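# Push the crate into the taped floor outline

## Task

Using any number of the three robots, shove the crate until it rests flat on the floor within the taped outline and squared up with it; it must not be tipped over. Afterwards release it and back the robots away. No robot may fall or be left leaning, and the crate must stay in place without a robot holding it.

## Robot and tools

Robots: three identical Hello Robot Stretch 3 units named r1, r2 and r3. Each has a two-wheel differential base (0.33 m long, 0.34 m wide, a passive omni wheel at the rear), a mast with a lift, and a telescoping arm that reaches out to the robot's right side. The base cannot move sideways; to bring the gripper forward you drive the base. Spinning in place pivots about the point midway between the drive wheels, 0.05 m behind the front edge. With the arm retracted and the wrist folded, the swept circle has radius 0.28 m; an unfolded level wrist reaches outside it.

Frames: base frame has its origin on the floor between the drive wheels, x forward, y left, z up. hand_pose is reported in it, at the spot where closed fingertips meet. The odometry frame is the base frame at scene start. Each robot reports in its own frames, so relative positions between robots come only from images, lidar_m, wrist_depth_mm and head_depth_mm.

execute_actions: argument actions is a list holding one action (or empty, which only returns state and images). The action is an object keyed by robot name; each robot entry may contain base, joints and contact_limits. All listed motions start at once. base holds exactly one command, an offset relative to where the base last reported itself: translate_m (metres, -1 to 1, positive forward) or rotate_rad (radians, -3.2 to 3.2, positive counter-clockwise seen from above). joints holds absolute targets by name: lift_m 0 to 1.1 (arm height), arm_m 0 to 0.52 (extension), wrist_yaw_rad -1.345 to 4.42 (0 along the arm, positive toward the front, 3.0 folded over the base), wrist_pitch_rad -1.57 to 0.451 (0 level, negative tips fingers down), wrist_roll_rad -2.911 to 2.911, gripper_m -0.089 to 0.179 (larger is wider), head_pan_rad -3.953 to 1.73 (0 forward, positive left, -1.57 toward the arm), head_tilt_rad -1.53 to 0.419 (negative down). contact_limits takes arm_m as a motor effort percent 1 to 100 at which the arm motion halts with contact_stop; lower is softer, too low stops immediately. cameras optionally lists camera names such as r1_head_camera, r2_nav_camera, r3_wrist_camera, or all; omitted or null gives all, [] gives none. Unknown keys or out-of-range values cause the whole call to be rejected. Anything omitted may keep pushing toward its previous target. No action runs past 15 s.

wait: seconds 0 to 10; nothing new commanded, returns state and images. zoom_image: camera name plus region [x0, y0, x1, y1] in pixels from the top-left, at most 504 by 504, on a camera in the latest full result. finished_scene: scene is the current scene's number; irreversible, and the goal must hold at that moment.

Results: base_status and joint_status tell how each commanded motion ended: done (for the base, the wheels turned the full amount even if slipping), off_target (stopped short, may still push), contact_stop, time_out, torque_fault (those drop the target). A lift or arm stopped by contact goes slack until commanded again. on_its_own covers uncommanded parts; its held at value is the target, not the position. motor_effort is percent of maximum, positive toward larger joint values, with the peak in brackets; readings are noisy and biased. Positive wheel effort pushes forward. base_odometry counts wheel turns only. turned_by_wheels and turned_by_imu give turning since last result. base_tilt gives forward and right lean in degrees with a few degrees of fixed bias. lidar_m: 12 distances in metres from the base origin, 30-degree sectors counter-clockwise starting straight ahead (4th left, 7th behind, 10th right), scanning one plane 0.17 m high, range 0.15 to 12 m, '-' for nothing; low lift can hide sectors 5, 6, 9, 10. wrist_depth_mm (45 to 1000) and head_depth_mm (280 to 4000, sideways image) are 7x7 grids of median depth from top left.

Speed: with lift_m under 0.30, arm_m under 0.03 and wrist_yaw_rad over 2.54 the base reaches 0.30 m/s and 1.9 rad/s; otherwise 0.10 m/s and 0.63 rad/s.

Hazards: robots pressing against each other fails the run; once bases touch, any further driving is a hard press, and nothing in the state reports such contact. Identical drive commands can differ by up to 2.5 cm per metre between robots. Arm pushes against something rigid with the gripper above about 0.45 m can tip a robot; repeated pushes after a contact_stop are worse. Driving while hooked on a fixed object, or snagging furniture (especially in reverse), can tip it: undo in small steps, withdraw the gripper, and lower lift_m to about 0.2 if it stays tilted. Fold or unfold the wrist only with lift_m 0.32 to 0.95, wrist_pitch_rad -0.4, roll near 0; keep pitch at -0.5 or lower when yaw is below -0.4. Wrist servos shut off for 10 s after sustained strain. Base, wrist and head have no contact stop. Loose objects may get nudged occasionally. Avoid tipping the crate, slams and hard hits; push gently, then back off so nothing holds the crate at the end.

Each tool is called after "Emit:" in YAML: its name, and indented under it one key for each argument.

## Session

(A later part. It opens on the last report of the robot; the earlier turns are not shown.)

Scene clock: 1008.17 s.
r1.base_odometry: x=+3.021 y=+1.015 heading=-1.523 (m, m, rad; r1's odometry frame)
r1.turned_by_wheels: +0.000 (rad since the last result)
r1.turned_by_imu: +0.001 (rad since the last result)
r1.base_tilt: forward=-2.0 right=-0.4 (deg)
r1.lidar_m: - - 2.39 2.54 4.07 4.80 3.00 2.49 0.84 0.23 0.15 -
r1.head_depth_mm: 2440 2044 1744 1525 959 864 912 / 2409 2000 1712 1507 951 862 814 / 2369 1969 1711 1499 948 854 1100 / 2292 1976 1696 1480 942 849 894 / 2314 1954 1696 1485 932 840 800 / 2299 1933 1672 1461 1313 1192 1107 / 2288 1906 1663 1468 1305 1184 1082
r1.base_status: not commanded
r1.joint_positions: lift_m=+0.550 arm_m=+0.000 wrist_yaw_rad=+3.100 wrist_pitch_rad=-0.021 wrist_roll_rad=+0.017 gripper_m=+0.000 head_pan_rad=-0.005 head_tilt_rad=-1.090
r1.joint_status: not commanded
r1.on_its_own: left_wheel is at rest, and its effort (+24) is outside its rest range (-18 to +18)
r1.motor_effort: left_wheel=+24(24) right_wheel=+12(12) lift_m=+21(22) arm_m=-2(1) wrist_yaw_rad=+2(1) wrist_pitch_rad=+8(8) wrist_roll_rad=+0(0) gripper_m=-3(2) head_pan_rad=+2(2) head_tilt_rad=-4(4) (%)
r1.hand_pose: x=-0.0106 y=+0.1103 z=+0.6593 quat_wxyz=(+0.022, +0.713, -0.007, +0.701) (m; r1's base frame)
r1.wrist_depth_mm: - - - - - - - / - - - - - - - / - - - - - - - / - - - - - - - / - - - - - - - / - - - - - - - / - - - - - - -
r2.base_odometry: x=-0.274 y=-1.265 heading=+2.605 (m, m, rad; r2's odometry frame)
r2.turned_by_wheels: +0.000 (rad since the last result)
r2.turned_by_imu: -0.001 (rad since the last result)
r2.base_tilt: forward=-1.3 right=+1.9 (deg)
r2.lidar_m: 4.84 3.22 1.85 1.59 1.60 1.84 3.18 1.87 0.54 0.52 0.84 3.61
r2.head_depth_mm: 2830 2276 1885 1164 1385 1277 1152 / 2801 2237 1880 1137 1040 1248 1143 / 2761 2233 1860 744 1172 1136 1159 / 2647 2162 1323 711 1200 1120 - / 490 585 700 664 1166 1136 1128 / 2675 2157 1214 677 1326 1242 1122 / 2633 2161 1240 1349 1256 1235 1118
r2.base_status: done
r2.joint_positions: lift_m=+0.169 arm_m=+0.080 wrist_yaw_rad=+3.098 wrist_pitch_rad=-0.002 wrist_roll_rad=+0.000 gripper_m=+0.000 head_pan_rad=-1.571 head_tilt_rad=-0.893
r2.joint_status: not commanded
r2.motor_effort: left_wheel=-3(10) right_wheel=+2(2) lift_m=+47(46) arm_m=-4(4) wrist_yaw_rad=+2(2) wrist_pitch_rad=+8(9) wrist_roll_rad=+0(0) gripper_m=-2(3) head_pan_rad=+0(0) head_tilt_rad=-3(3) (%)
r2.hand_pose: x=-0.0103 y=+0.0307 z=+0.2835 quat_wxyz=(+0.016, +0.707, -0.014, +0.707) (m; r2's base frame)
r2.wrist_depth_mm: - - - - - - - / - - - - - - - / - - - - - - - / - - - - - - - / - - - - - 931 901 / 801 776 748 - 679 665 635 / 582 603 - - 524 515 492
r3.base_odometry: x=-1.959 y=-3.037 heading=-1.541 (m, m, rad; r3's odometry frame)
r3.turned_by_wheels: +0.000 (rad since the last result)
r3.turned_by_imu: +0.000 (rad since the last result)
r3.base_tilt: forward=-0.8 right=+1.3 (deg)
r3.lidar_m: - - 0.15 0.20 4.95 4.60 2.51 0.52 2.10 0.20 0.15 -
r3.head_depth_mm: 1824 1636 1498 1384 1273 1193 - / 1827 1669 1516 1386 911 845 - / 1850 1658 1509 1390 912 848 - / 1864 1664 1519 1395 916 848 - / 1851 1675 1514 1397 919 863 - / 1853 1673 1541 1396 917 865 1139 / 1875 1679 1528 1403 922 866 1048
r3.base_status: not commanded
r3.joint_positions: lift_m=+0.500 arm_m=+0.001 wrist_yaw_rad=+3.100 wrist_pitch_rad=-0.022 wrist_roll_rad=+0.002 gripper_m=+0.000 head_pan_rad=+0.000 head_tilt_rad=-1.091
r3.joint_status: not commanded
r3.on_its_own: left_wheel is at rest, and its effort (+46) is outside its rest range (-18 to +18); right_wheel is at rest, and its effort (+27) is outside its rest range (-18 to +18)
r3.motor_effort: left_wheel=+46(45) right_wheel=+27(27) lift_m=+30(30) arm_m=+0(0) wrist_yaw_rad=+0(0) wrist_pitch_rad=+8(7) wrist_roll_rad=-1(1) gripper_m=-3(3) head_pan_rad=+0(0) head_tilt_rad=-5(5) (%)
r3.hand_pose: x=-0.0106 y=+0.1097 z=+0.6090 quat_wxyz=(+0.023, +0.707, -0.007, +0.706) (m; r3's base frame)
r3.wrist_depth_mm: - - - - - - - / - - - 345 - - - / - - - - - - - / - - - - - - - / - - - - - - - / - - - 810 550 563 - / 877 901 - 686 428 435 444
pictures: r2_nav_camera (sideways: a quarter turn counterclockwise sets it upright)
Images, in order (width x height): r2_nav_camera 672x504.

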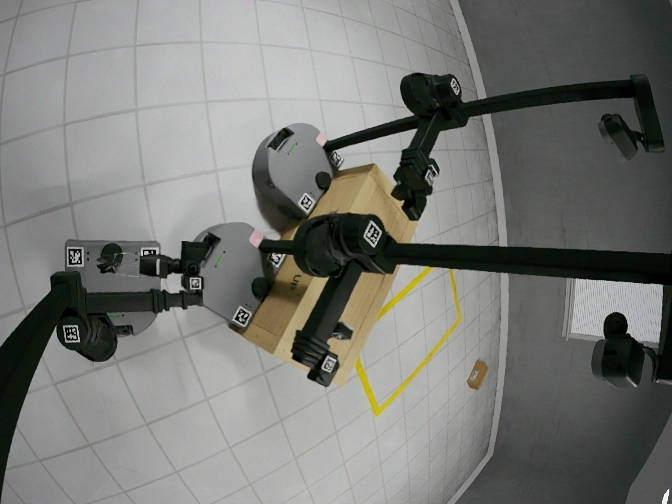

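Emit:
execute_actions:
  actions:
    - {"r2":{"base":{"rotate_rad":-0.49}}}
  cameras: []

Emit:
execute_actions:
  actions:
    - {"r2":{"joints":{"arm_m":0.4},"contact_limits":{"arm_m":13}}}
  cameras: ["r2_nav_camera","r2_head_camera"]

Scene clock: 1011.63 s.
r1.base_odometry: x=+3.021 y=+1.015 heading=-1.523 (m, m, rad; r1's odometry frame)
r1.turned_by_wheels: +0.000 (rad since the last result)
r1.turned_by_imu: +0.001 (rad since the last result)
r1.base_tilt: forward=-2.1 right=-0.4 (deg)
r1.lidar_m: - - 2.40 2.54 4.05 4.79 3.00 2.49 0.84 0.23 0.15 -
r1.head_depth_mm: 2418 2029 1740 1520 959 865 914 / 2366 2013 1724 1520 953 858 810 / 2348 2003 1719 1499 950 852 1104 / 2307 1971 1706 1490 938 846 900 / 2322 1935 1685 1489 931 844 797 / 2313 1944 1673 1475 1315 1187 1111 / 2311 1935 1659 1462 1305 1180 1081
r1.base_status: not commanded
r1.joint_positions: lift_m=+0.550 arm_m=+0.000 wrist_yaw_rad=+3.100 wrist_pitch_rad=-0.021 wrist_roll_rad=+0.017 gripper_m=+0.000 head_pan_rad=-0.005 head_tilt_rad=-1.090
r1.joint_status: not commanded
r1.on_its_own: left_wheel is at rest, and its effort (+24) is outside its rest range (-18 to +18)
r1.motor_effort: left_wheel=+24(24) right_wheel=+12(12) lift_m=+22(22) arm_m=-1(1) wrist_yaw_rad=+1(1) wrist_pitch_rad=+8(8) wrist_roll_rad=+0(0) gripper_m=-4(3) head_pan_rad=+2(3) head_tilt_rad=-4(4) (%)
r1.hand_pose: x=-0.0106 y=+0.1103 z=+0.6593 quat_wxyz=(+0.022, +0.713, -0.007, +0.701) (m; r1's base frame)
r1.wrist_depth_mm: - - - - - - - / - - - - - - - / - - - - - - - / - - - - - - - / - - - - - - - / - - - - - - - / - - - - - - -
r2.base_odometry: x=-0.274 y=-1.265 heading=+2.115 (m, m, rad; r2's odometry frame)
r2.turned_by_wheels: -0.490 (rad since the last result)
r2.turned_by_imu: -0.498 (rad since the last result)
r2.base_tilt: forward=-1.1 right=+1.9 (deg)
r2.lidar_m: 3.68 4.83 3.01 1.82 1.60 1.60 1.88 1.91 1.87 0.52 0.52 0.84
r2.head_depth_mm: 2824 2269 1903 1641 1436 1278 1147 / 2768 2262 1884 1619 1424 1270 1146 / 2764 2218 1867 1614 1421 1263 1154 / 2711 2196 1853 1073 1340 1264 - / 2684 2190 1834 699 1169 1105 1129 / 2660 2163 1825 739 1165 1091 1107 / 2630 2151 1808 686 1085 1099 1118
r2.base_status: done
r2.joint_positions: lift_m=+0.169 arm_m=+0.080 wrist_yaw_rad=+3.098 wrist_pitch_rad=-0.002 wrist_roll_rad=+0.000 gripper_m=+0.000 head_pan_rad=-1.571 head_tilt_rad=-0.893
r2.joint_status: not commanded
r2.motor_effort: left_wheel=+3(9) right_wheel=-2(5) lift_m=+46(46) arm_m=-4(4) wrist_yaw_rad=+2(1) wrist_pitch_rad=+8(8) wrist_roll_rad=+0(0) gripper_m=-2(1) head_pan_rad=+1(0) head_tilt_rad=-3(3) (%)
r2.hand_pose: x=-0.0103 y=+0.0307 z=+0.2835 quat_wxyz=(+0.016, +0.707, -0.014, +0.707) (m; r2's base frame)
r2.wrist_depth_mm: - - - - - - - / - - - - - - - / - - - - - - - / - - - - - - - / - - - - - 930 903 / 792 756 739 - 679 666 641 / 585 600 - - 526 510 497
r3.base_odometry: x=-1.959 y=-3.037 heading=-1.541 (m, m, rad; r3's odometry frame)
r3.turned_by_wheels: +0.000 (rad since the last result)
r3.turned_by_imu: +0.000 (rad since the last result)
r3.base_tilt: forward=-0.8 right=+1.3 (deg)
r3.lidar_m: - - 0.15 0.20 4.95 4.64 2.51 0.52 2.09 0.20 0.15 -
r3.head_depth_mm: 1825 1641 1506 1387 1285 1192 - / 1849 1651 1512 1379 910 848 - / 1846 1675 1519 1391 916 851 - / 1837 1661 1523 1387 914 849 - / 1836 1654 1523 1399 914 863 - / 1862 1674 1520 1400 921 865 1138 / 1871 1689 1526 1408 921 866 1056
r3.base_status: not commanded
r3.joint_positions: lift_m=+0.500 arm_m=+0.001 wrist_yaw_rad=+3.100 wrist_pitch_rad=-0.022 wrist_roll_rad=+0.002 gripper_m=+0.000 head_pan_rad=+0.000 head_tilt_rad=-1.091
r3.joint_status: not commanded
r3.on_its_own: left_wheel is at rest, and its effort (+46) is outside its rest range (-18 to +18); right_wheel is at rest, and its effort (+27) is outside its rest range (-18 to +18)
r3.motor_effort: left_wheel=+46(45) right_wheel=+27(28) lift_m=+30(31) arm_m=+1(0) wrist_yaw_rad=+0(0) wrist_pitch_rad=+8(7) wrist_roll_rad=-1(1) gripper_m=-3(3) head_pan_rad=-1(0) head_tilt_rad=-5(5) (%)
r3.hand_pose: x=-0.0106 y=+0.1097 z=+0.6090 quat_wxyz=(+0.023, +0.707, -0.007, +0.706) (m; r3's base frame)
r3.wrist_depth_mm: - - - - - - - / - - - 346 - - - / - - - - - - - / - - - - - - - / - - - - - - - / - - - 809 549 562 - / 871 905 - 683 426 438 442
pictures: none
No camera images: the call's "cameras" was empty. Leave "cameras" out to get every camera's image.

Scene clock: 1014.97 s.
r1.base_odometry: x=+3.021 y=+1.015 heading=-1.523 (m, m, rad; r1's odometry frame)
r1.turned_by_wheels: +0.000 (rad since the last result)
r1.turned_by_imu: +0.001 (rad since the last result)
r1.base_tilt: forward=-1.9 right=-0.5 (deg)
r1.lidar_m: - - 2.39 2.53 4.04 4.79 3.00 2.49 0.84 0.23 0.15 -
r1.head_depth_mm: 2430 2019 1741 1521 960 865 912 / 2398 2003 1715 1512 953 854 814 / 2369 1997 1714 1508 948 853 1097 / 2298 1955 1699 1492 941 851 893 / 2345 1950 1682 1483 931 848 800 / 2294 1933 1677 1469 1307 1181 1106 / 2285 1919 1654 1467 1303 1181 1080
r1.base_status: not commanded
r1.joint_positions: lift_m=+0.550 arm_m=+0.000 wrist_yaw_rad=+3.100 wrist_pitch_rad=-0.021 wrist_roll_rad=+0.017 gripper_m=+0.000 head_pan_rad=-0.005 head_tilt_rad=-1.090
r1.joint_status: not commanded
r1.on_its_own: left_wheel is at rest, and its effort (+23) is outside its rest range (-18 to +18)
r1.motor_effort: left_wheel=+23(23) right_wheel=+12(12) lift_m=+21(22) arm_m=-1(1) wrist_yaw_rad=+1(1) wrist_pitch_rad=+8(8) wrist_roll_rad=+0(0) gripper_m=-1(1) head_pan_rad=+2(2) head_tilt_rad=-4(4) (%)
r1.hand_pose: x=-0.0106 y=+0.1103 z=+0.6593 quat_wxyz=(+0.022, +0.713, -0.007, +0.701) (m; r1's base frame)
r1.wrist_depth_mm: - - - - - - - / - - - - - - - / - - - - - - - / - - - - - - - / - - - - - - - / - - - - - - - / - - - - - - -
r2.base_odometry: x=-0.274 y=-1.265 heading=+2.115 (m, m, rad; r2's odometry frame)
r2.turned_by_wheels: +0.000 (rad since the last result)
r2.turned_by_imu: -0.001 (rad since the last result)
r2.base_tilt: forward=-1.1 right=+1.8 (deg)
r2.lidar_m: 3.68 4.84 3.04 1.82 1.59 1.60 1.88 1.91 1.87 0.52 0.52 0.84
r2.head_depth_mm: 2832 2253 1903 1639 1440 1277 1151 / 2787 2244 1872 1624 1422 1271 1148 / 2764 2216 1870 1606 1441 1268 1162 / 2718 2199 1856 1076 1343 1258 1163 / 2665 2174 1850 700 1160 1102 1130 / 2667 2173 1825 738 1166 1088 1105 / 2627 2134 1812 686 1088 1101 1113
r2.base_status: not commanded
r2.joint_positions: lift_m=+0.169 arm_m=+0.369 wrist_yaw_rad=+3.103 wrist_pitch_rad=-0.002 wrist_roll_rad=+0.000 gripper_m=+0.000 head_pan_rad=-1.571 head_tilt_rad=-0.893
r2.joint_status: arm_m contact_stop (moved +0.288 of +0.320)
r2.on_its_own: arm_m is slack since a contact_stop, until your next command for it (your +0.400 is given up)
r2.motor_effort: left_wheel=-2(4) right_wheel=+3(5) lift_m=+46(46) arm_m=+1(12) wrist_yaw_rad=-3(4) wrist_pitch_rad=+8(8) wrist_roll_rad=+0(0) gripper_m=-2(2) head_pan_rad=+0(1) head_tilt_rad=-2(3) (%)
r2.contact_limits: arm_m 13 (drawing in: default 28, maximum 46; extending or still: default 40, maximum 64)
r2.hand_pose: x=-0.0114 y=-0.2575 z=+0.2835 quat_wxyz=(+0.015, +0.707, -0.013, +0.707) (m; r2's base frame)
r2.wrist_depth_mm: - - - - - - - / - - - - - - - / - - - - - - - / - - - - - - - / - - - - - 954 895 / 799 788 - - 712 663 641 / 592 575 - - 523 512 499
r3.base_odometry: x=-1.959 y=-3.037 heading=-1.541 (m, m, rad; r3's odometry frame)
r3.turned_by_wheels: +0.000 (rad since the last result)
r3.turned_by_imu: +0.000 (rad since the last result)
r3.base_tilt: forward=-0.8 right=+1.3 (deg)
r3.lidar_m: - - 0.15 0.20 4.94 4.63 2.50 0.52 2.09 0.20 0.15 -
r3.head_depth_mm: 1825 1662 1499 1386 1277 1192 - / 1830 1659 1505 1381 911 844 833 / 1838 1658 1514 1388 916 853 - / 1839 1659 1519 1399 917 856 - / 1837 1671 1519 1393 917 859 - / 1863 1685 1524 1403 922 866 1138 / 1853 1676 1527 1398 921 865 1048
r3.base_status: not commanded
r3.joint_positions: lift_m=+0.500 arm_m=+0.001 wrist_yaw_rad=+3.100 wrist_pitch_rad=-0.022 wrist_roll_rad=+0.002 gripper_m=+0.000 head_pan_rad=+0.000 head_tilt_rad=-1.091
r3.joint_status: not commanded
r3.on_its_own: left_wheel is at rest, and its effort (+45) is outside its rest range (-18 to +18); right_wheel is at rest, and its effort (+27) is outside its rest range (-18 to +18)
r3.motor_effort: left_wheel=+45(45) right_wheel=+27(27) lift_m=+30(30) arm_m=+0(0) wrist_yaw_rad=-1(0) wrist_pitch_rad=+8(8) wrist_roll_rad=-2(1) gripper_m=-3(3) head_pan_rad=+0(0) head_tilt_rad=-6(6) (%)
r3.hand_pose: x=-0.0106 y=+0.1097 z=+0.6090 quat_wxyz=(+0.023, +0.707, -0.007, +0.706) (m; r3's base frame)
r3.wrist_depth_mm: - - - - - - - / - - - 343 - - - / - - - - - - - / - - - - - - - / - - - - - - - / - - - 797 555 562 - / 896 914 - 682 429 438 442
pictures: r2_head_camera (sideways: a quarter turn clockwise sets it upright), r2_nav_camera (sideways: a quarter turn counterclockwise sets it upright)
Images, in order (width x height): r2_head_camera 896x504, r2_nav_camera 672x504.

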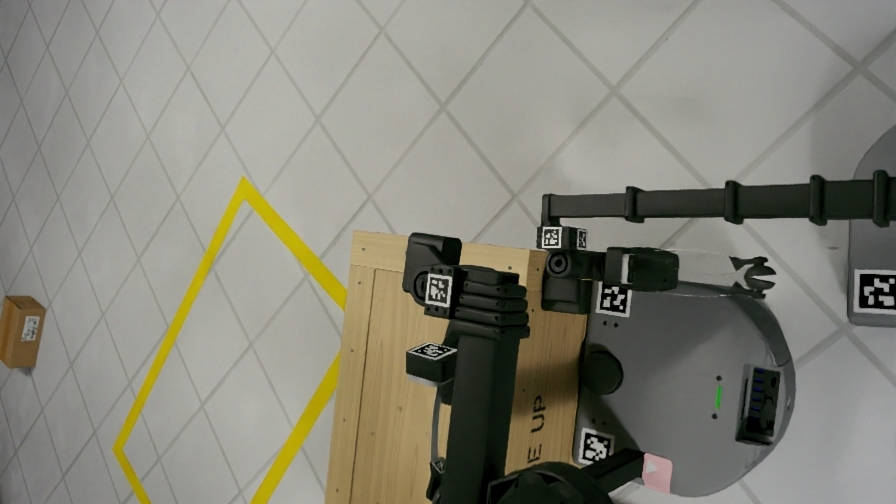

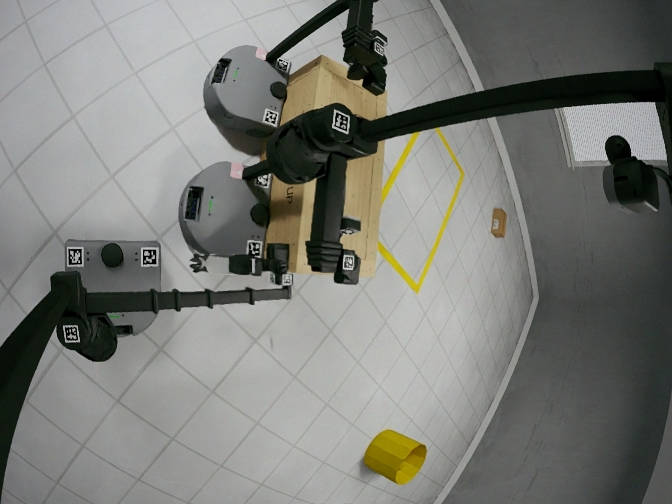

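Emit:
execute_actions:
  actions:
    - {"r3":{"base":{"translate_m":0.15}},"r1":{"base":{"translate_m":0.1}},"r2":{"joints":{"arm_m":0.52},"contact_limits":{"arm_m":100}}}
  cameras: ["r2_nav_camera","r2_head_camera"]

Scene clock: 1019.67 s.
r1.base_odometry: x=+3.026 y=+0.915 heading=-1.522 (m, m, rad; r1's odometry frame)
r1.turned_by_wheels: +0.000 (rad since the last result)
r1.turned_by_imu: +0.139 (rad since the last result)
r1.base_tilt: forward=-2.1 right=-0.5 (deg)
r1.lidar_m: - - 2.46 2.72 4.84 4.57 2.81 0.86 0.86 0.25 0.15 -
r1.head_depth_mm: 2449 2029 1729 1513 955 862 896 / 2330 2026 1740 1506 954 860 815 / 2324 1982 1707 1504 942 852 1095 / 2337 1964 1702 1492 941 852 895 / 2315 1963 1691 1479 935 843 799 / 2283 1935 1670 1458 1319 1192 1107 / 2224 1915 1661 1470 1305 1176 1078
r1.base_status: translate_m off_target (by the wheels' count: +0.0999 of +0.1000)
r1.joint_positions: lift_m=+0.550 arm_m=+0.000 wrist_yaw_rad=+3.100 wrist_pitch_rad=-0.021 wrist_roll_rad=+0.017 gripper_m=+0.000 head_pan_rad=-0.005 head_tilt_rad=-1.090
r1.joint_status: not commanded
r1.on_its_own: left_wheel is at rest, and its effort (+20) is outside its rest range (-18 to +18)
r1.motor_effort: left_wheel=+20(44) right_wheel=+12(57) lift_m=+21(22) arm_m=-1(2) wrist_yaw_rad=+0(1) wrist_pitch_rad=+8(8) wrist_roll_rad=+0(0) gripper_m=-1(1) head_pan_rad=+3(2) head_tilt_rad=-4(4) (%)
r1.hand_pose: x=-0.0106 y=+0.1103 z=+0.6593 quat_wxyz=(+0.022, +0.713, -0.007, +0.701) (m; r1's base frame)
r1.wrist_depth_mm: - - - - - - - / - - - - - - - / - - - - - - - / - - - - - - - / - - - - - - - / - - - - - - - / - - - - - - -
r2.base_odometry: x=-0.274 y=-1.265 heading=+2.114 (m, m, rad; r2's odometry frame)
r2.turned_by_wheels: +0.000 (rad since the last result)
r2.turned_by_imu: -0.037 (rad since the last result)
r2.base_tilt: forward=-1.2 right=+1.8 (deg)
r2.lidar_m: 3.62 4.86 3.21 1.85 1.59 1.59 1.84 3.14 1.86 0.64 0.62 0.86
r2.head_depth_mm: 2820 2269 1908 1638 1435 1280 1147 / 2800 2255 1878 1620 1428 1275 1146 / 2743 2241 1878 1607 1421 1264 1155 / 2715 2184 1854 1571 1389 1257 1157 / 2690 2187 1301 1152 1224 1193 1143 / 2664 2170 1303 1139 1217 1155 1120 / 2630 2146 1290 691 1193 1205 1113
r2.base_status: not commanded
r2.joint_positions: lift_m=+0.169 arm_m=+0.516 wrist_yaw_rad=+3.279 wrist_pitch_rad=-0.002 wrist_roll_rad=+0.000 gripper_m=+0.000 head_pan_rad=-1.571 head_tilt_rad=-0.893
r2.joint_status: all done
r2.on_its_own: wrist_yaw_rad is held at +3.247, not at your +3.100, by its stall guard, which is still easing; arm_m is at rest, and its effort (+42) is outside its rest range (-14 to +14)
r2.motor_effort: left_wheel=-8(8) right_wheel=+9(11) lift_m=+46(46) arm_m=+42(69) wrist_yaw_rad=-27(97) wrist_pitch_rad=+8(8) wrist_roll_rad=+0(0) gripper_m=-1(2) head_pan_rad=+0(0) head_tilt_rad=-2(2) (%)
r2.contact_limits: arm_m 64 (drawing in: default 28, maximum 46; extending or still: default 40, maximum 64)
r2.hand_pose: x=-0.0564 y=-0.4076 z=+0.2836 quat_wxyz=(-0.048, +0.705, +0.049, +0.706) (m; r2's base frame)
r2.wrist_depth_mm: - - - - - - - / - - - - - - - / - - - - - - - / - - - - - - - / - - - - - 964 922 / 809 780 736 - - 668 648 / 590 571 548 - - 512 499
r3.base_odometry: x=-1.954 y=-3.186 heading=-1.540 (m, m, rad; r3's odometry frame)
r3.turned_by_wheels: +0.001 (rad since the last result)
r3.turned_by_imu: +0.146 (rad since the last result)
r3.base_tilt: forward=-0.7 right=+1.3 (deg)
r3.lidar_m: - - 0.15 0.20 5.17 3.76 0.63 2.18 2.19 0.20 0.15 -
r3.head_depth_mm: 1830 1653 1508 1388 1257 1166 - / 1848 1661 1510 1388 911 849 841 / 1839 1659 1513 1384 917 849 - / 1834 1664 1510 1394 919 861 - / 1853 1664 1526 1395 920 862 - / 1861 1683 1525 1403 918 864 1143 / 1857 1675 1523 1397 920 867 1019
r3.base_status: translate_m off_target (by the wheels' count: +0.1496 of +0.1500)
r3.joint_positions: lift_m=+0.500 arm_m=+0.001 wrist_yaw_rad=+3.100 wrist_pitch_rad=-0.022 wrist_roll_rad=+0.002 gripper_m=+0.000 head_pan_rad=+0.000 head_tilt_rad=-1.092
r3.joint_status: not commanded
r3.on_its_own: left_wheel is at rest, and its effort (+53) is outside its rest range (-18 to +18); right_wheel is at rest, and its effort (+44) is outside its rest range (-18 to +18)
r3.motor_effort: left_wheel=+53(66) right_wheel=+44(69) lift_m=+30(32) arm_m=+0(0) wrist_yaw_rad=+0(0) wrist_pitch_rad=+8(8) wrist_roll_rad=-1(1) gripper_m=-3(3) head_pan_rad=+0(0) head_tilt_rad=-5(6) (%)
r3.hand_pose: x=-0.0107 y=+0.1097 z=+0.6090 quat_wxyz=(+0.023, +0.707, -0.007, +0.706) (m; r3's base frame)
r3.wrist_depth_mm: - - - - - - - / - - - 331 - - - / - - - - - - - / - - - - - - - / - - - - - - - / - - - - 551 556 - / 879 891 - 680 427 436 444
pictures: r2_head_camera (sideways: a quarter turn clockwise sets it upright), r2_nav_camera (sideways: a quarter turn counterclockwise sets it upright)
Images, in order (width x height): r2_head_camera 896x504, r2_nav_camera 672x504.

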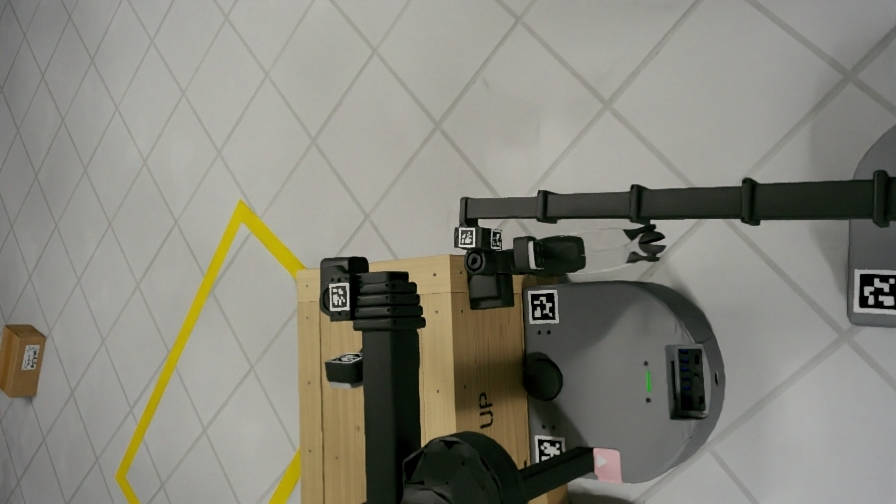

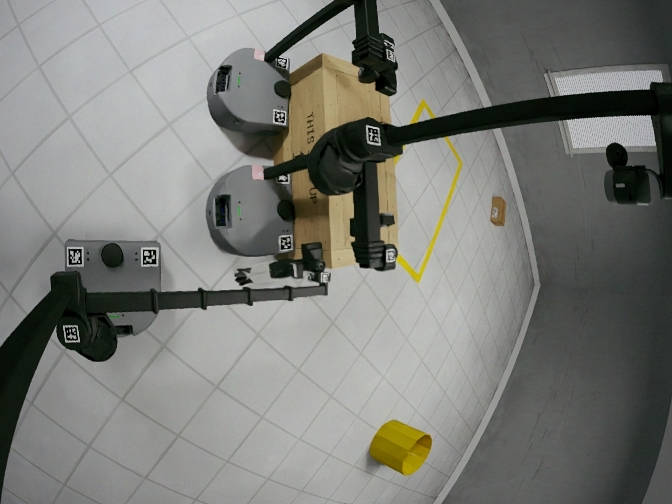

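Emit:
execute_actions:
  actions:
    - {"r2":{"base":{"translate_m":-0.45},"joints":{"arm_m":0.0,"wrist_yaw_rad":3.1}}}
  cameras: []

Emit:
execute_actions:
  actions:
    - {"r2":{"base":{"rotate_rad":-0.74}}}
  cameras: []

Emit:
execute_actions:
  actions:
    - {"r2":{"base":{"translate_m":0.47}}}
  cameras: ["r2_nav_camera"]

Scene clock: 1040.00 s.
r1.base_odometry: x=+3.026 y=+0.915 heading=-1.522 (m, m, rad; r1's odometry frame)
r1.turned_by_wheels: +0.000 (rad since the last result)
r1.turned_by_imu: +0.002 (rad since the last result)
r1.base_tilt: forward=-1.8 right=-0.4 (deg)
r1.lidar_m: - - 2.45 2.72 4.83 4.56 2.82 2.49 1.24 0.25 0.15 -
r1.head_depth_mm: 2418 2035 1747 1528 961 860 898 / 2331 2000 1723 1514 949 861 811 / 2322 1978 1693 1512 945 854 1093 / 2344 1975 1698 1485 937 850 899 / 2312 1954 1687 1478 931 843 800 / 2309 1951 1671 1474 1326 1182 1108 / 2230 1918 1669 1459 1306 1181 1084
r1.base_status: not commanded
r1.joint_positions: lift_m=+0.550 arm_m=+0.000 wrist_yaw_rad=+3.100 wrist_pitch_rad=-0.021 wrist_roll_rad=+0.017 gripper_m=+0.000 head_pan_rad=-0.005 head_tilt_rad=-1.090
r1.joint_status: not commanded
r1.on_its_own: left_wheel is at rest, and its effort (+20) is outside its rest range (-18 to +18)
r1.motor_effort: left_wheel=+20(19) right_wheel=+12(12) lift_m=+22(21) arm_m=-1(1) wrist_yaw_rad=+2(0) wrist_pitch_rad=+8(8) wrist_roll_rad=+0(0) gripper_m=-2(2) head_pan_rad=+2(3) head_tilt_rad=-4(4) (%)
r1.hand_pose: x=-0.0106 y=+0.1103 z=+0.6593 quat_wxyz=(+0.022, +0.713, -0.007, +0.701) (m; r1's base frame)
r1.wrist_depth_mm: - - - - - - - / - - - - - - - / - - - - - - - / - - - - - - - / - - - - - - - / - - - - - - - / - - - - - - -
r2.base_odometry: x=-0.042 y=-1.650 heading=+2.114 (m, m, rad; r2's odometry frame)
r2.turned_by_wheels: +0.000 (rad since the last result)
r2.turned_by_imu: -0.001 (rad since the last result)
r2.base_tilt: forward=-1.1 right=+1.8 (deg)
r2.lidar_m: 3.96 5.14 2.55 1.48 1.27 1.27 1.46 2.52 1.61 3.99 0.83 0.87
r2.head_depth_mm: 2832 2262 1883 1632 1435 1273 1150 / 2822 2255 1882 1625 1426 1265 1144 / 2750 2223 1864 1620 1421 1265 1169 / 2727 2189 1846 1608 1407 1258 1163 / 2684 2187 1831 1592 1396 1249 1152 / 2652 2153 1833 1585 1387 1246 1126 / 2627 2154 1812 1513 1378 1234 1120
r2.base_status: done
r2.joint_positions: lift_m=+0.169 arm_m=+0.000 wrist_yaw_rad=+3.101 wrist_pitch_rad=-0.002 wrist_roll_rad=+0.000 gripper_m=+0.000 head_pan_rad=-1.571 head_tilt_rad=-0.893
r2.joint_status: all done
r2.motor_effort: left_wheel=+1(18) right_wheel=-1(21) lift_m=+46(46) arm_m=-5(31) wrist_yaw_rad=-1(24) wrist_pitch_rad=+8(8) wrist_roll_rad=+0(0) gripper_m=-2(2) head_pan_rad=+0(0) head_tilt_rad=-3(2) (%)
r2.hand_pose: x=-0.0110 y=+0.1107 z=+0.2836 quat_wxyz=(+0.015, +0.707, -0.013, +0.707) (m; r2's base frame)
r2.wrist_depth_mm: - - - - - - - / - - - - - - - / - - - - - - - / - - - - - - - / - - - - - 947 906 / 798 762 749 635 681 655 639 / 587 571 556 540 520 514 490
r3.base_odometry: x=-1.954 y=-3.186 heading=-1.540 (m, m, rad; r3's odometry frame)
r3.turned_by_wheels: +0.000 (rad since the last result)
r3.turned_by_imu: -0.001 (rad since the last result)
r3.base_tilt: forward=-0.7 right=+1.2 (deg)
r3.lidar_m: - - 0.15 0.20 5.22 3.74 2.40 0.86 2.19 0.20 0.15 -
r3.head_depth_mm: 1850 1649 1505 1374 1264 1178 - / 1833 1663 1512 1397 906 849 - / 1822 1659 1498 1388 918 850 - / 1836 1668 1516 1391 917 859 - / 1856 1678 1531 1391 917 865 - / 1874 1675 1529 1406 921 865 1141 / 1872 1666 1528 1405 923 865 1013
r3.base_status: not commanded
r3.joint_positions: lift_m=+0.500 arm_m=+0.001 wrist_yaw_rad=+3.100 wrist_pitch_rad=-0.022 wrist_roll_rad=+0.002 gripper_m=+0.000 head_pan_rad=+0.000 head_tilt_rad=-1.092
r3.joint_status: not commanded
r3.on_its_own: left_wheel is at rest, and its effort (+53) is outside its rest range (-18 to +18); right_wheel is at rest, and its effort (+44) is outside its rest range (-18 to +18)
r3.motor_effort: left_wheel=+53(53) right_wheel=+44(44) lift_m=+30(31) arm_m=+0(0) wrist_yaw_rad=+0(1) wrist_pitch_rad=+8(8) wrist_roll_rad=-1(1) gripper_m=-3(3) head_pan_rad=+0(0) head_tilt_rad=-5(5) (%)
r3.hand_pose: x=-0.0107 y=+0.1097 z=+0.6090 quat_wxyz=(+0.023, +0.707, -0.007, +0.706) (m; r3's base frame)
r3.wrist_depth_mm: - - - - - - - / - - - 333 - - - / - - - - - - - / - - - - - - - / - - - - - - - / - - - - 550 559 - / 895 900 - 679 428 437 440
pictures: none
No camera images: the call's "cameras" was empty. Leave "cameras" out to get every camera's image.

Scene clock: 1041.77 s.
r1.base_odometry: x=+3.026 y=+0.915 heading=-1.522 (m, m, rad; r1's odometry frame)
r1.turned_by_wheels: +0.000 (rad since the last result)
r1.turned_by_imu: +0.000 (rad since the last result)
r1.base_tilt: forward=-1.9 right=-0.4 (deg)
r1.lidar_m: - - 2.46 2.72 4.83 4.55 2.81 2.50 1.24 0.25 0.15 -
r1.head_depth_mm: 2426 2039 1736 1516 961 863 898 / 2339 2015 1720 1511 952 859 815 / 2315 2022 1703 1496 949 857 1103 / 2344 1962 1708 1493 945 851 898 / 2305 1938 1674 1482 930 845 799 / 2309 1942 1671 1479 1320 1192 1110 / 2220 1915 1665 1459 1305 1190 1077
r1.base_status: not commanded
r1.joint_positions: lift_m=+0.550 arm_m=+0.000 wrist_yaw_rad=+3.100 wrist_pitch_rad=-0.021 wrist_roll_rad=+0.017 gripper_m=+0.000 head_pan_rad=-0.005 head_tilt_rad=-1.090
r1.joint_status: not commanded
r1.on_its_own: left_wheel is at rest, and its effort (+19) is outside its rest range (-18 to +18)
r1.motor_effort: left_wheel=+19(19) right_wheel=+12(12) lift_m=+21(21) arm_m=-1(1) wrist_yaw_rad=+1(1) wrist_pitch_rad=+8(8) wrist_roll_rad=+0(0) gripper_m=-2(2) head_pan_rad=+2(2) head_tilt_rad=-4(3) (%)
r1.hand_pose: x=-0.0106 y=+0.1103 z=+0.6593 quat_wxyz=(+0.022, +0.713, -0.007, +0.701) (m; r1's base frame)
r1.wrist_depth_mm: - - - - - - - / - - - - - - - / - - - - - - - / - - - - - - - / - - - - - - - / - - - - - - - / - - - - - - -
r2.base_odometry: x=-0.042 y=-1.650 heading=+1.374 (m, m, rad; r2's odometry frame)
r2.turned_by_wheels: -0.740 (rad since the last result)
r2.turned_by_imu: -0.749 (rad since the last result)
r2.base_tilt: forward=-1.3 right=+1.9 (deg)
r2.lidar_m: 0.84 1.24 5.11 4.23 1.73 1.31 1.27 1.33 1.88 1.61 1.62 0.83
r2.head_depth_mm: 2814 2270 1891 1631 1434 1274 1148 / 2799 2248 1883 1623 1426 1272 1142 / 2738 2225 1862 1606 1416 1270 1163 / 2707 2201 1853 1599 1412 1261 1169 / 2688 2194 1840 1589 1402 1252 1151 / 2643 1867 1831 1577 1385 1245 1120 / 2648 1945 1830 1574 1386 1237 1115
r2.base_status: done
r2.joint_positions: lift_m=+0.169 arm_m=+0.000 wrist_yaw_rad=+3.101 wrist_pitch_rad=-0.002 wrist_roll_rad=+0.000 gripper_m=+0.000 head_pan_rad=-1.571 head_tilt_rad=-0.893
r2.joint_status: not commanded
r2.motor_effort: left_wheel=+2(13) right_wheel=-2(4) lift_m=+46(46) arm_m=-4(5) wrist_yaw_rad=-1(1) wrist_pitch_rad=+8(8) wrist_roll_rad=+0(0) gripper_m=-2(2) head_pan_rad=+0(1) head_tilt_rad=-3(2) (%)
r2.hand_pose: x=-0.0110 y=+0.1107 z=+0.2836 quat_wxyz=(+0.015, +0.707, -0.013, +0.707) (m; r2's base frame)
r2.wrist_depth_mm: - - - - - - - / - - - - - - - / - - - - - - - / - - - - - - - / - - - - - 949 893 / 800 771 747 638 684 664 640 / 582 574 556 535 522 513 491
r3.base_odometry: x=-1.954 y=-3.186 heading=-1.540 (m, m, rad; r3's odometry frame)
r3.turned_by_wheels: +0.000 (rad since the last result)
r3.turned_by_imu: +0.000 (rad since the last result)
r3.base_tilt: forward=-0.7 right=+1.3 (deg)
r3.lidar_m: - - 0.15 0.20 5.20 3.75 2.40 0.86 2.19 0.20 0.15 -
r3.head_depth_mm: 1822 1633 1501 1380 1265 1180 - / 1844 1645 1520 1395 905 846 - / 1842 1673 1515 1386 913 848 - / 1853 1665 1507 1396 916 860 - / 1860 1673 1528 1399 916 862 - / 1847 1672 1528 1395 918 862 1138 / 1865 1680 1529 1394 923 868 1018
r3.base_status: not commanded
r3.joint_positions: lift_m=+0.500 arm_m=+0.001 wrist_yaw_rad=+3.100 wrist_pitch_rad=-0.022 wrist_roll_rad=+0.002 gripper_m=+0.000 head_pan_rad=+0.000 head_tilt_rad=-1.092
r3.joint_status: not commanded
r3.on_its_own: left_wheel is at rest, and its effort (+53) is outside its rest range (-18 to +18); right_wheel is at rest, and its effort (+43) is outside its rest range (-18 to +18)
r3.motor_effort: left_wheel=+53(53) right_wheel=+43(44) lift_m=+31(31) arm_m=+0(0) wrist_yaw_rad=-1(0) wrist_pitch_rad=+7(7) wrist_roll_rad=-1(2) gripper_m=-3(3) head_pan_rad=+0(0) head_tilt_rad=-5(6) (%)
r3.hand_pose: x=-0.0107 y=+0.1097 z=+0.6090 quat_wxyz=(+0.023, +0.707, -0.007, +0.706) (m; r3's base frame)
r3.wrist_depth_mm: - - - - - - - / - - - 333 - - - / - - - - - - - / - - - - - - - / - - - - - - - / - - - - 554 566 - / 889 899 - 674 427 436 443
pictures: none
No camera images: the call's "cameras" was empty. Leave "cameras" out to get every camera's image.

Scene clock: 1045.00 s.
r1.base_odometry: x=+3.026 y=+0.915 heading=-1.522 (m, m, rad; r1's odometry frame)
r1.turned_by_wheels: +0.000 (rad since the last result)
r1.turned_by_imu: +0.001 (rad since the last result)
r1.base_tilt: forward=-1.9 right=-0.4 (deg)
r1.lidar_m: - - 2.46 2.72 4.82 4.59 2.81 2.49 0.79 0.25 0.15 -
r1.head_depth_mm: 2449 2024 1732 1516 958 866 898 / 2354 2002 1723 1513 952 858 813 / 2319 1995 1701 1516 948 852 1101 / 2342 1967 1693 1493 938 852 898 / 2303 1967 1688 1474 936 842 798 / 2309 1931 1661 1472 1315 1193 1113 / 2219 1935 1679 1470 1312 1181 1078
r1.base_status: not commanded
r1.joint_positions: lift_m=+0.550 arm_m=+0.000 wrist_yaw_rad=+3.100 wrist_pitch_rad=-0.021 wrist_roll_rad=+0.017 gripper_m=+0.000 head_pan_rad=-0.005 head_tilt_rad=-1.090
r1.joint_status: not commanded
r1.on_its_own: left_wheel is at rest, and its effort (+19) is outside its rest range (-18 to +18)
r1.motor_effort: left_wheel=+19(19) right_wheel=+12(11) lift_m=+21(21) arm_m=-1(2) wrist_yaw_rad=+0(1) wrist_pitch_rad=+8(8) wrist_roll_rad=+0(0) gripper_m=-2(2) head_pan_rad=+3(2) head_tilt_rad=-3(4) (%)
r1.hand_pose: x=-0.0106 y=+0.1103 z=+0.6593 quat_wxyz=(+0.022, +0.713, -0.007, +0.701) (m; r1's base frame)
r1.wrist_depth_mm: - - - - - - - / - - - - - - - / - - - - - - - / - - - - - - - / - - - - - - - / - - - - - - - / - - - - - - -
r2.base_odometry: x=+0.050 y=-1.189 heading=+1.375 (m, m, rad; r2's odometry frame)
r2.turned_by_wheels: +0.000 (rad since the last result)
r2.turned_by_imu: -0.001 (rad since the last result)
r2.base_tilt: forward=-1.1 right=+1.9 (deg)
r2.lidar_m: 0.40 0.74 4.42 5.11 2.38 1.78 1.74 1.82 2.57 1.56 3.71 0.40
r2.head_depth_mm: 2821 2261 1900 1627 1436 1274 1153 / 2811 2241 1882 1625 1426 1261 1142 / 2744 2057 1862 1611 1420 1268 1165 / 2745 1862 1857 1605 1411 1256 1169 / 2691 2131 1837 1599 1400 1246 1152 / 2657 2165 1821 1574 1389 1246 1120 / 2605 2150 1801 1566 1382 1236 1112
r2.base_status: done
r2.joint_positions: lift_m=+0.169 arm_m=+0.000 wrist_yaw_rad=+3.101 wrist_pitch_rad=-0.002 wrist_roll_rad=+0.000 gripper_m=+0.000 head_pan_rad=-1.571 head_tilt_rad=-0.893
r2.joint_status: not commanded
r2.motor_effort: left_wheel=+2(15) right_wheel=-2(4) lift_m=+46(46) arm_m=-4(4) wrist_yaw_rad=-1(1) wrist_pitch_rad=+8(8) wrist_roll_rad=+0(0) gripper_m=-2(2) head_pan_rad=+1(0) head_tilt_rad=-3(3) (%)
r2.hand_pose: x=-0.0109 y=+0.1107 z=+0.2836 quat_wxyz=(+0.015, +0.707, -0.013, +0.707) (m; r2's base frame)
r2.wrist_depth_mm: - - - - - - - / - - - - - - - / - - - - - - - / - - - - - - - / - - - - - 949 900 / 795 759 738 638 684 661 638 / 588 567 563 540 520 514 496
r3.base_odometry: x=-1.954 y=-3.186 heading=-1.540 (m, m, rad; r3's odometry frame)
r3.turned_by_wheels: +0.000 (rad since the last result)
r3.turned_by_imu: +0.000 (rad since the last result)
r3.base_tilt: forward=-0.7 right=+1.3 (deg)
r3.lidar_m: - - 0.15 0.20 5.21 3.76 2.40 0.39 2.19 0.20 0.15 -
r3.head_depth_mm: 1841 1648 1509 1378 1270 1178 - / 1824 1659 1510 1392 908 848 - / 1827 1657 1507 1400 910 849 - / 1840 1665 1522 1396 917 862 - / 1849 1674 1517 1395 916 862 - / 1868 1666 1520 1404 919 865 1135 / 1855 1677 1524 1401 923 864 1011
r3.base_status: not commanded
r3.joint_positions: lift_m=+0.500 arm_m=+0.001 wrist_yaw_rad=+3.100 wrist_pitch_rad=-0.022 wrist_roll_rad=+0.002 gripper_m=+0.000 head_pan_rad=+0.000 head_tilt_rad=-1.092
r3.joint_status: not commanded
r3.on_its_own: left_wheel is at rest, and its effort (+53) is outside its rest range (-18 to +18); right_wheel is at rest, and its effort (+43) is outside its rest range (-18 to +18)
r3.motor_effort: left_wheel=+53(53) right_wheel=+43(44) lift_m=+30(30) arm_m=+0(0) wrist_yaw_rad=+0(0) wrist_pitch_rad=+8(8) wrist_roll_rad=-1(1) gripper_m=-3(3) head_pan_rad=+0(0) head_tilt_rad=-6(4) (%)
r3.hand_pose: x=-0.0107 y=+0.1097 z=+0.6090 quat_wxyz=(+0.023, +0.707, -0.007, +0.706) (m; r3's base frame)
r3.wrist_depth_mm: - - - - - - - / - - - 331 - - - / - - - - - - - / - - - - - - - / - - - - - - - / - - - - 554 560 - / 887 888 - 675 429 436 444
pictures: r2_nav_camera (sideways: a quarter turn counterclockwise sets it upright)
Images, in order (width x height): r2_nav_camera 672x504.

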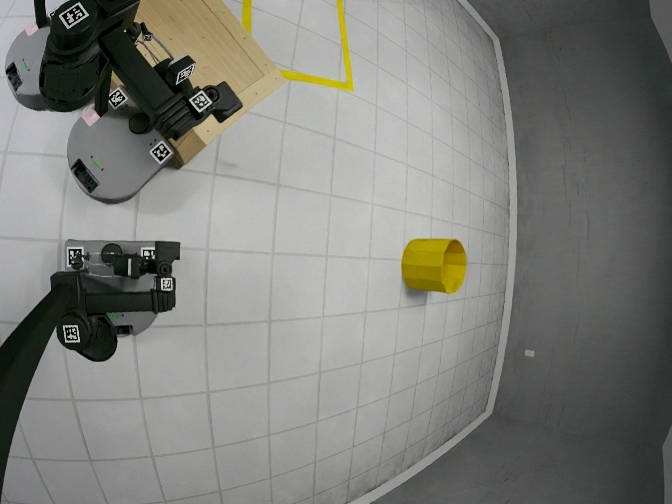

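Emit:
execute_actions:
  actions:
    - {"r2":{"base":{"rotate_rad":0.8},"joints":{"head_tilt_rad":-1.2}}}
  cameras: ["r2_nav_camera","r2_head_camera"]

Scene clock: 1048.70 s.
r1.base_odometry: x=+3.026 y=+0.915 heading=-1.522 (m, m, rad; r1's odometry frame)
r1.turned_by_wheels: +0.000 (rad since the last result)
r1.turned_by_imu: +0.001 (rad since the last result)
r1.base_tilt: forward=-2.0 right=-0.4 (deg)
r1.lidar_m: - - 2.46 2.72 4.84 4.58 2.81 2.50 0.79 0.25 0.15 -
r1.head_depth_mm: 2449 2037 1739 1516 960 865 896 / 2340 2005 1703 1512 953 860 814 / 2297 2004 1716 1495 947 857 1099 / 2323 1978 1695 1490 941 848 898 / 2318 1960 1689 1484 936 841 800 / 2322 1938 1676 1481 1309 1192 1115 / 2206 1904 1660 1469 1301 1179 1078
r1.base_status: not commanded
r1.joint_positions: lift_m=+0.550 arm_m=+0.000 wrist_yaw_rad=+3.100 wrist_pitch_rad=-0.021 wrist_roll_rad=+0.017 gripper_m=+0.000 head_pan_rad=-0.005 head_tilt_rad=-1.090
r1.joint_status: not commanded
r1.on_its_own: left_wheel is at rest, and its effort (+20) is outside its rest range (-18 to +18)
r1.motor_effort: left_wheel=+20(19) right_wheel=+12(12) lift_m=+21(21) arm_m=-2(2) wrist_yaw_rad=+2(0) wrist_pitch_rad=+8(8) wrist_roll_rad=+0(0) gripper_m=-2(2) head_pan_rad=+2(2) head_tilt_rad=-4(3) (%)
r1.hand_pose: x=-0.0106 y=+0.1103 z=+0.6593 quat_wxyz=(+0.022, +0.713, -0.007, +0.701) (m; r1's base frame)
r1.wrist_depth_mm: - - - - - - - / - - - - - - - / - - - - - - - / - - - - - - - / - - - - - - - / - - - - - - - / - - - - - - -
r2.base_odometry: x=+0.050 y=-1.189 heading=+2.174 (m, m, rad; r2's odometry frame)
r2.turned_by_wheels: +0.800 (rad since the last result)
r2.turned_by_imu: +0.809 (rad since the last result)
r2.base_tilt: forward=-1.1 right=+1.9 (deg)
r2.lidar_m: 0.91 5.14 3.13 1.96 1.74 1.74 2.08 1.56 1.58 0.40 0.40 0.45
r2.head_depth_mm: 1733 1587 1468 1376 1289 1213 1147 / 1718 1578 1463 1368 1286 1217 - / 1697 1567 1463 1364 1293 - - / 1700 1559 1449 1357 1294 - - / 1683 1546 1029 1144 1230 1189 1114 / 1665 1548 1008 606 1098 1172 1122 / 1661 1536 1010 604 1093 1166 1111
r2.base_status: done
r2.joint_positions: lift_m=+0.169 arm_m=+0.000 wrist_yaw_rad=+3.101 wrist_pitch_rad=-0.002 wrist_roll_rad=+0.000 gripper_m=+0.000 head_pan_rad=-1.571 head_tilt_rad=-1.185
r2.joint_status: all done
r2.motor_effort: left_wheel=-3(12) right_wheel=+1(6) lift_m=+46(46) arm_m=-4(4) wrist_yaw_rad=-1(1) wrist_pitch_rad=+8(8) wrist_roll_rad=+0(0) gripper_m=-2(2) head_pan_rad=+1(0) head_tilt_rad=-6(27) (%)
r2.hand_pose: x=-0.0109 y=+0.1107 z=+0.2836 quat_wxyz=(+0.015, +0.707, -0.013, +0.707) (m; r2's base frame)
r2.wrist_depth_mm: - - - - - - - / - - - - - - - / - - - - - - - / - - - - - - - / - - - - - 951 895 / 797 780 747 633 676 663 640 / 581 570 561 539 524 511 496
r3.base_odometry: x=-1.954 y=-3.186 heading=-1.540 (m, m, rad; r3's odometry frame)
r3.turned_by_wheels: +0.000 (rad since the last result)
r3.turned_by_imu: +0.000 (rad since the last result)
r3.base_tilt: forward=-0.8 right=+1.2 (deg)
r3.lidar_m: - - 0.15 0.20 5.23 3.76 2.40 0.39 2.19 0.20 0.15 -
r3.head_depth_mm: 1836 1652 1507 1388 1266 1182 - / 1819 1654 1507 1382 911 849 - / 1822 1661 1508 1387 913 849 - / 1849 1671 1530 1398 918 863 - / 1841 1666 1522 1387 915 862 - / 1845 1662 1531 1395 922 867 1137 / 1865 1692 1538 1406 923 865 1016
r3.base_status: not commanded
r3.joint_positions: lift_m=+0.500 arm_m=+0.001 wrist_yaw_rad=+3.100 wrist_pitch_rad=-0.022 wrist_roll_rad=+0.002 gripper_m=+0.000 head_pan_rad=+0.000 head_tilt_rad=-1.092
r3.joint_status: not commanded
r3.on_its_own: left_wheel is at rest, and its effort (+53) is outside its rest range (-18 to +18); right_wheel is at rest, and its effort (+44) is outside its rest range (-18 to +18)
r3.motor_effort: left_wheel=+53(53) right_wheel=+44(44) lift_m=+31(30) arm_m=+0(0) wrist_yaw_rad=-1(0) wrist_pitch_rad=+7(8) wrist_roll_rad=-1(1) gripper_m=-3(3) head_pan_rad=+0(0) head_tilt_rad=-5(6) (%)
r3.hand_pose: x=-0.0107 y=+0.1097 z=+0.6090 quat_wxyz=(+0.023, +0.707, -0.007, +0.706) (m; r3's base frame)
r3.wrist_depth_mm: - - - - - - - / - - - 332 - - - / - - - - - - - / - - - - - - - / - - - - - - - / - - - - 551 559 - / 890 886 - 679 426 440 444
pictures: r2_head_camera (sideways: a quarter turn clockwise sets it upright), r2_nav_camera (sideways: a quarter turn counterclockwise sets it upright)
Images, in order (width x height): r2_head_camera 896x504, r2_nav_camera 672x504.

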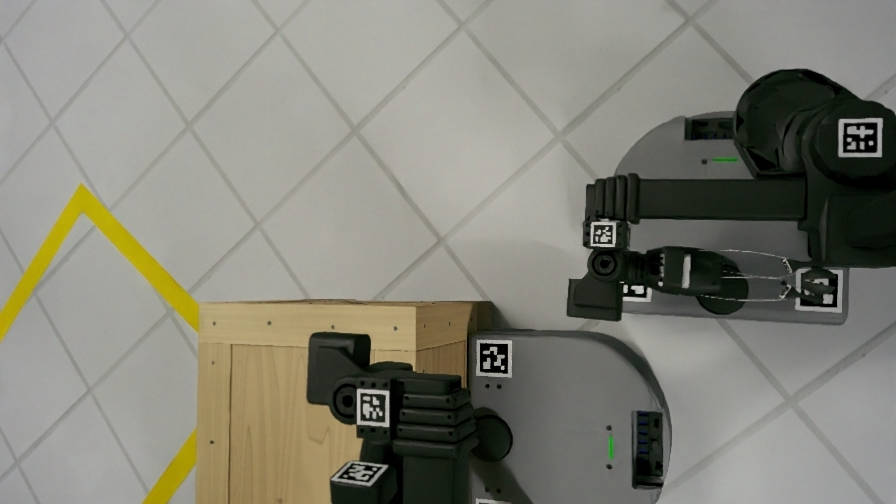

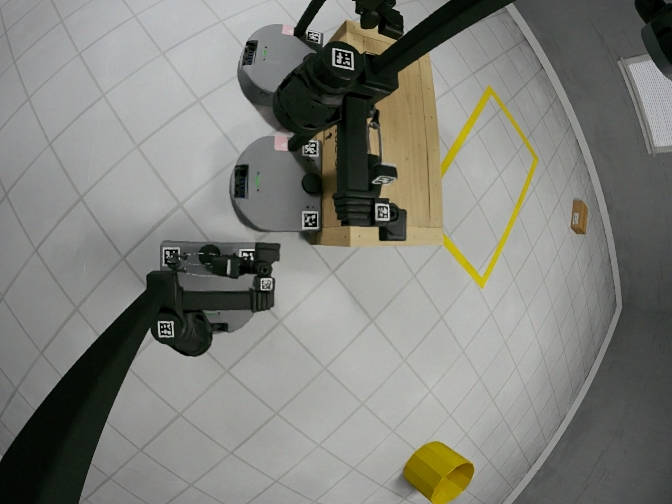

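Emit:
execute_actions:
  actions:
    - {"r2":{"base":{"translate_m":-0.045}}}
  cameras: []

Emit:
execute_actions:
  actions:
    - {"r2":{"base":{"rotate_rad":0.25},"joints":{"arm_m":0.3,"wrist_yaw_rad":3.2},"contact_limits":{"arm_m":13}}}
  cameras: ["r2_head_camera"]

Scene clock: 1056.77 s.
r1.base_odometry: x=+3.026 y=+0.915 heading=-1.522 (m, m, rad; r1's odometry frame)
r1.turned_by_wheels: +0.000 (rad since the last result)
r1.turned_by_imu: +0.001 (rad since the last result)
r1.base_tilt: forward=-1.9 right=-0.5 (deg)
r1.lidar_m: - - 2.46 2.72 4.83 4.60 2.82 2.50 0.83 0.25 0.15 -
r1.head_depth_mm: 2414 2009 1736 1519 956 863 896 / 2326 2011 1720 1511 950 860 813 / 2311 2006 1706 1503 952 856 1098 / 2337 1962 1688 1491 946 849 896 / 2323 1948 1680 1470 937 843 797 / 2303 1941 1671 1467 1316 1183 1105 / 2244 1922 1666 1454 1309 1182 1080
r1.base_status: not commanded
r1.joint_positions: lift_m=+0.550 arm_m=+0.000 wrist_yaw_rad=+3.100 wrist_pitch_rad=-0.021 wrist_roll_rad=+0.017 gripper_m=+0.000 head_pan_rad=-0.005 head_tilt_rad=-1.090
r1.joint_status: not commanded
r1.on_its_own: left_wheel is at rest, and its effort (+19) is outside its rest range (-18 to +18)
r1.motor_effort: left_wheel=+19(19) right_wheel=+12(12) lift_m=+21(21) arm_m=-2(1) wrist_yaw_rad=+0(1) wrist_pitch_rad=+8(8) wrist_roll_rad=+0(0) gripper_m=-2(2) head_pan_rad=+2(2) head_tilt_rad=-3(5) (%)
r1.hand_pose: x=-0.0106 y=+0.1103 z=+0.6593 quat_wxyz=(+0.022, +0.713, -0.007, +0.701) (m; r1's base frame)
r1.wrist_depth_mm: - - - - - - - / - - - - - - - / - - - - - - - / - - - - - - - / - - - - - - - / - - - - - - - / - - - - - - -
r2.base_odometry: x=+0.075 y=-1.226 heading=+2.174 (m, m, rad; r2's odometry frame)
r2.turned_by_wheels: +0.000 (rad since the last result)
r2.turned_by_imu: -0.001 (rad since the last result)
r2.base_tilt: forward=-1.2 right=+1.7 (deg)
r2.lidar_m: 0.95 5.16 3.10 1.92 1.71 1.71 2.05 1.53 1.54 0.41 0.41 0.44
r2.head_depth_mm: 1733 1587 1473 1376 1295 1208 1142 / 1716 1582 1459 1374 1281 1221 - / 1713 1566 1459 1358 1289 - - / 1701 1567 1448 1357 1291 - - / 1676 1550 1329 1320 1269 1190 1113 / 1666 1538 995 1099 1103 1182 1116 / 1658 1539 1008 596 1094 1161 1114
r2.base_status: done
r2.joint_positions: lift_m=+0.169 arm_m=+0.000 wrist_yaw_rad=+3.101 wrist_pitch_rad=-0.002 wrist_roll_rad=+0.000 gripper_m=+0.000 head_pan_rad=-1.571 head_tilt_rad=-1.185
r2.joint_status: not commanded
r2.motor_effort: left_wheel=-3(15) right_wheel=+2(3) lift_m=+46(46) arm_m=-4(4) wrist_yaw_rad=-1(1) wrist_pitch_rad=+8(8) wrist_roll_rad=+0(0) gripper_m=-2(1) head_pan_rad=+0(0) head_tilt_rad=-7(6) (%)
r2.hand_pose: x=-0.0109 y=+0.1107 z=+0.2836 quat_wxyz=(+0.015, +0.707, -0.013, +0.707) (m; r2's base frame)
r2.wrist_depth_mm: - - - - - - - / - - - - - - - / - - - - - - - / - - - - - - - / - - - - - 949 898 / 791 775 751 644 681 661 641 / 580 567 555 539 521 509 493
r3.base_odometry: x=-1.954 y=-3.186 heading=-1.540 (m, m, rad; r3's odometry frame)
r3.turned_by_wheels: +0.000 (rad since the last result)
r3.turned_by_imu: +0.000 (rad since the last result)
r3.base_tilt: forward=-0.8 right=+1.2 (deg)
r3.lidar_m: - - 0.15 0.20 5.18 3.78 2.40 0.42 2.19 0.20 0.15 -
r3.head_depth_mm: 1829 1636 1500 1375 1262 1181 - / 1824 1652 1503 1387 909 848 - / 1856 1658 1512 1387 914 849 - / 1852 1662 1516 1386 917 860 - / 1844 1675 1514 1400 915 862 - / 1850 1683 1535 1393 921 868 1134 / 1861 1679 1531 1414 922 867 1017
r3.base_status: not commanded
r3.joint_positions: lift_m=+0.500 arm_m=+0.001 wrist_yaw_rad=+3.100 wrist_pitch_rad=-0.022 wrist_roll_rad=+0.002 gripper_m=+0.000 head_pan_rad=+0.000 head_tilt_rad=-1.092
r3.joint_status: not commanded
r3.on_its_own: left_wheel is at rest, and its effort (+53) is outside its rest range (-18 to +18); right_wheel is at rest, and its effort (+44) is outside its rest range (-18 to +18)
r3.motor_effort: left_wheel=+53(53) right_wheel=+44(44) lift_m=+30(30) arm_m=+0(0) wrist_yaw_rad=+0(0) wrist_pitch_rad=+7(8) wrist_roll_rad=-1(1) gripper_m=-3(3) head_pan_rad=+0(0) head_tilt_rad=-4(6) (%)
r3.hand_pose: x=-0.0107 y=+0.1097 z=+0.6090 quat_wxyz=(+0.023, +0.707, -0.007, +0.706) (m; r3's base frame)
r3.wrist_depth_mm: - - - - - - - / - - - 331 - - - / - - - - - - - / - - - - - - - / - - - - - - - / - - - - 552 555 - / 888 909 - 678 428 435 443
pictures: none
No camera images: the call's "cameras" was empty. Leave "cameras" out to get every camera's image.

Scene clock: 1059.63 s.
r1.base_odometry: x=+3.026 y=+0.915 heading=-1.522 (m, m, rad; r1's odometry frame)
r1.turned_by_wheels: +0.000 (rad since the last result)
r1.turned_by_imu: +0.001 (rad since the last result)
r1.base_tilt: forward=-2.0 right=-0.4 (deg)
r1.lidar_m: - - 2.46 2.72 4.83 4.58 2.80 2.50 0.83 0.25 0.15 -
r1.head_depth_mm: 2437 2007 1733 1525 961 862 898 / 2333 2005 1713 1516 951 858 814 / 2308 1971 1711 1504 948 855 1096 / 2337 1951 1698 1496 939 851 895 / 2309 1969 1686 1479 934 843 796 / 2316 1931 1666 1465 1315 1194 1114 / 2215 1937 1658 1468 1309 1188 1080
r1.base_status: not commanded
r1.joint_positions: lift_m=+0.550 arm_m=+0.000 wrist_yaw_rad=+3.100 wrist_pitch_rad=-0.021 wrist_roll_rad=+0.017 gripper_m=+0.000 head_pan_rad=-0.005 head_tilt_rad=-1.090
r1.joint_status: not commanded
r1.on_its_own: left_wheel is at rest, and its effort (+19) is outside its rest range (-18 to +18)
r1.motor_effort: left_wheel=+19(18) right_wheel=+12(12) lift_m=+22(22) arm_m=-1(2) wrist_yaw_rad=+0(1) wrist_pitch_rad=+8(8) wrist_roll_rad=+0(0) gripper_m=-2(2) head_pan_rad=+3(3) head_tilt_rad=-3(5) (%)
r1.hand_pose: x=-0.0106 y=+0.1103 z=+0.6593 quat_wxyz=(+0.022, +0.713, -0.007, +0.701) (m; r1's base frame)
r1.wrist_depth_mm: - - - - - - - / - - - - - - - / - - - - - - - / - - - - - - - / - - - - - - - / - - - - - - - / - - - - - - -
r2.base_odometry: x=+0.075 y=-1.226 heading=+2.424 (m, m, rad; r2's odometry frame)
r2.turned_by_wheels: +0.250 (rad since the last result)
r2.turned_by_imu: +0.252 (rad since the last result)
r2.base_tilt: forward=-1.1 right=+1.9 (deg)
r2.lidar_m: 4.48 5.16 2.33 1.76 1.73 1.79 2.54 1.52 3.68 0.41 0.43 0.49
r2.head_depth_mm: 1735 1598 1477 1374 1288 1211 1145 / 1713 1584 1465 1368 1280 1216 - / 1709 1570 1461 1375 1287 - - / 1690 1556 1049 1320 1268 - - / 1682 1102 697 1143 1229 1187 1110 / 1674 1094 691 1136 1114 1186 1118 / 1649 1082 718 1145 1124 1176 1109
r2.base_status: done
r2.joint_positions: lift_m=+0.169 arm_m=+0.218 wrist_yaw_rad=+3.205 wrist_pitch_rad=-0.002 wrist_roll_rad=+0.000 gripper_m=+0.000 head_pan_rad=-1.571 head_tilt_rad=-1.186
r2.joint_status: arm_m contact_stop (moved +0.218 of +0.300); the others done
r2.on_its_own: arm_m is slack since a contact_stop, until your next command for it (your +0.300 is given up)
r2.motor_effort: left_wheel=-4(13) right_wheel=+4(6) lift_m=+46(46) arm_m=+0(12) wrist_yaw_rad=-4(5) wrist_pitch_rad=+8(8) wrist_roll_rad=+0(0) gripper_m=-2(3) head_pan_rad=+0(0) head_tilt_rad=-6(7) (%)
r2.contact_limits: arm_m 13 (drawing in: default 28, maximum 46; extending or still: default 40, maximum 64)
r2.hand_pose: x=-0.0375 y=-0.1072 z=+0.2836 quat_wxyz=(-0.021, +0.706, +0.023, +0.707) (m; r2's base frame)
r2.wrist_depth_mm: - - - - - - - / - - - - - - - / - - - - - - - / - - - - - - - / - - - - - 952 903 / 809 770 860 - 719 662 641 / 587 577 - - - 516 498
r3.base_odometry: x=-1.954 y=-3.186 heading=-1.540 (m, m, rad; r3's odometry frame)
r3.turned_by_wheels: +0.000 (rad since the last result)
r3.turned_by_imu: +0.000 (rad since the last result)
r3.base_tilt: forward=-0.8 right=+1.2 (deg)
r3.lidar_m: - - 0.15 0.20 5.22 3.74 2.40 0.42 2.19 0.20 0.15 -
r3.head_depth_mm: 1829 1650 1505 1386 1259 1175 - / 1822 1653 1506 1387 909 850 - / 1836 1655 1518 1387 915 851 - / 1839 1670 1517 1398 917 859 - / 1852 1673 1514 1399 918 864 - / 1850 1669 1525 1403 922 864 1140 / 1854 1684 1525 1401 924 869 1016
r3.base_status: not commanded
r3.joint_positions: lift_m=+0.500 arm_m=+0.001 wrist_yaw_rad=+3.100 wrist_pitch_rad=-0.022 wrist_roll_rad=+0.002 gripper_m=+0.000 head_pan_rad=+0.000 head_tilt_rad=-1.092
r3.joint_status: not commanded
r3.on_its_own: left_wheel is at rest, and its effort (+53) is outside its rest range (-18 to +18); right_wheel is at rest, and its effort (+43) is outside its rest range (-18 to +18)
r3.motor_effort: left_wheel=+53(53) right_wheel=+43(44) lift_m=+31(30) arm_m=+0(0) wrist_yaw_rad=-1(1) wrist_pitch_rad=+8(8) wrist_roll_rad=-1(1) gripper_m=-3(3) head_pan_rad=+0(1) head_tilt_rad=-4(6) (%)
r3.hand_pose: x=-0.0107 y=+0.1097 z=+0.6090 quat_wxyz=(+0.023, +0.707, -0.007, +0.706) (m; r3's base frame)
r3.wrist_depth_mm: - - - - - - - / - - - 333 - - - / - - - - - - - / - - - - - - - / - - - - - - - / - - - - 552 565 - / 879 901 - 673 428 439 443
pictures: r2_head_camera (sideways: a quarter turn clockwise sets it upright)
Images, in order (width x height): r2_head_camera 896x504.

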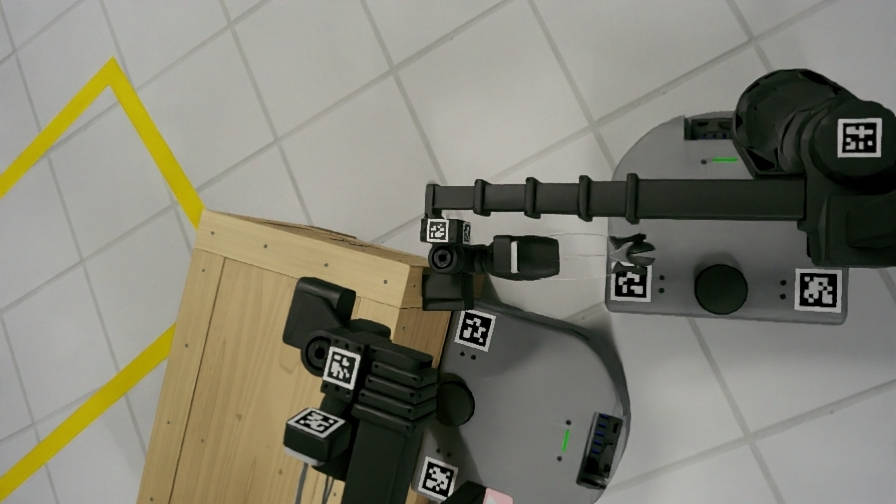

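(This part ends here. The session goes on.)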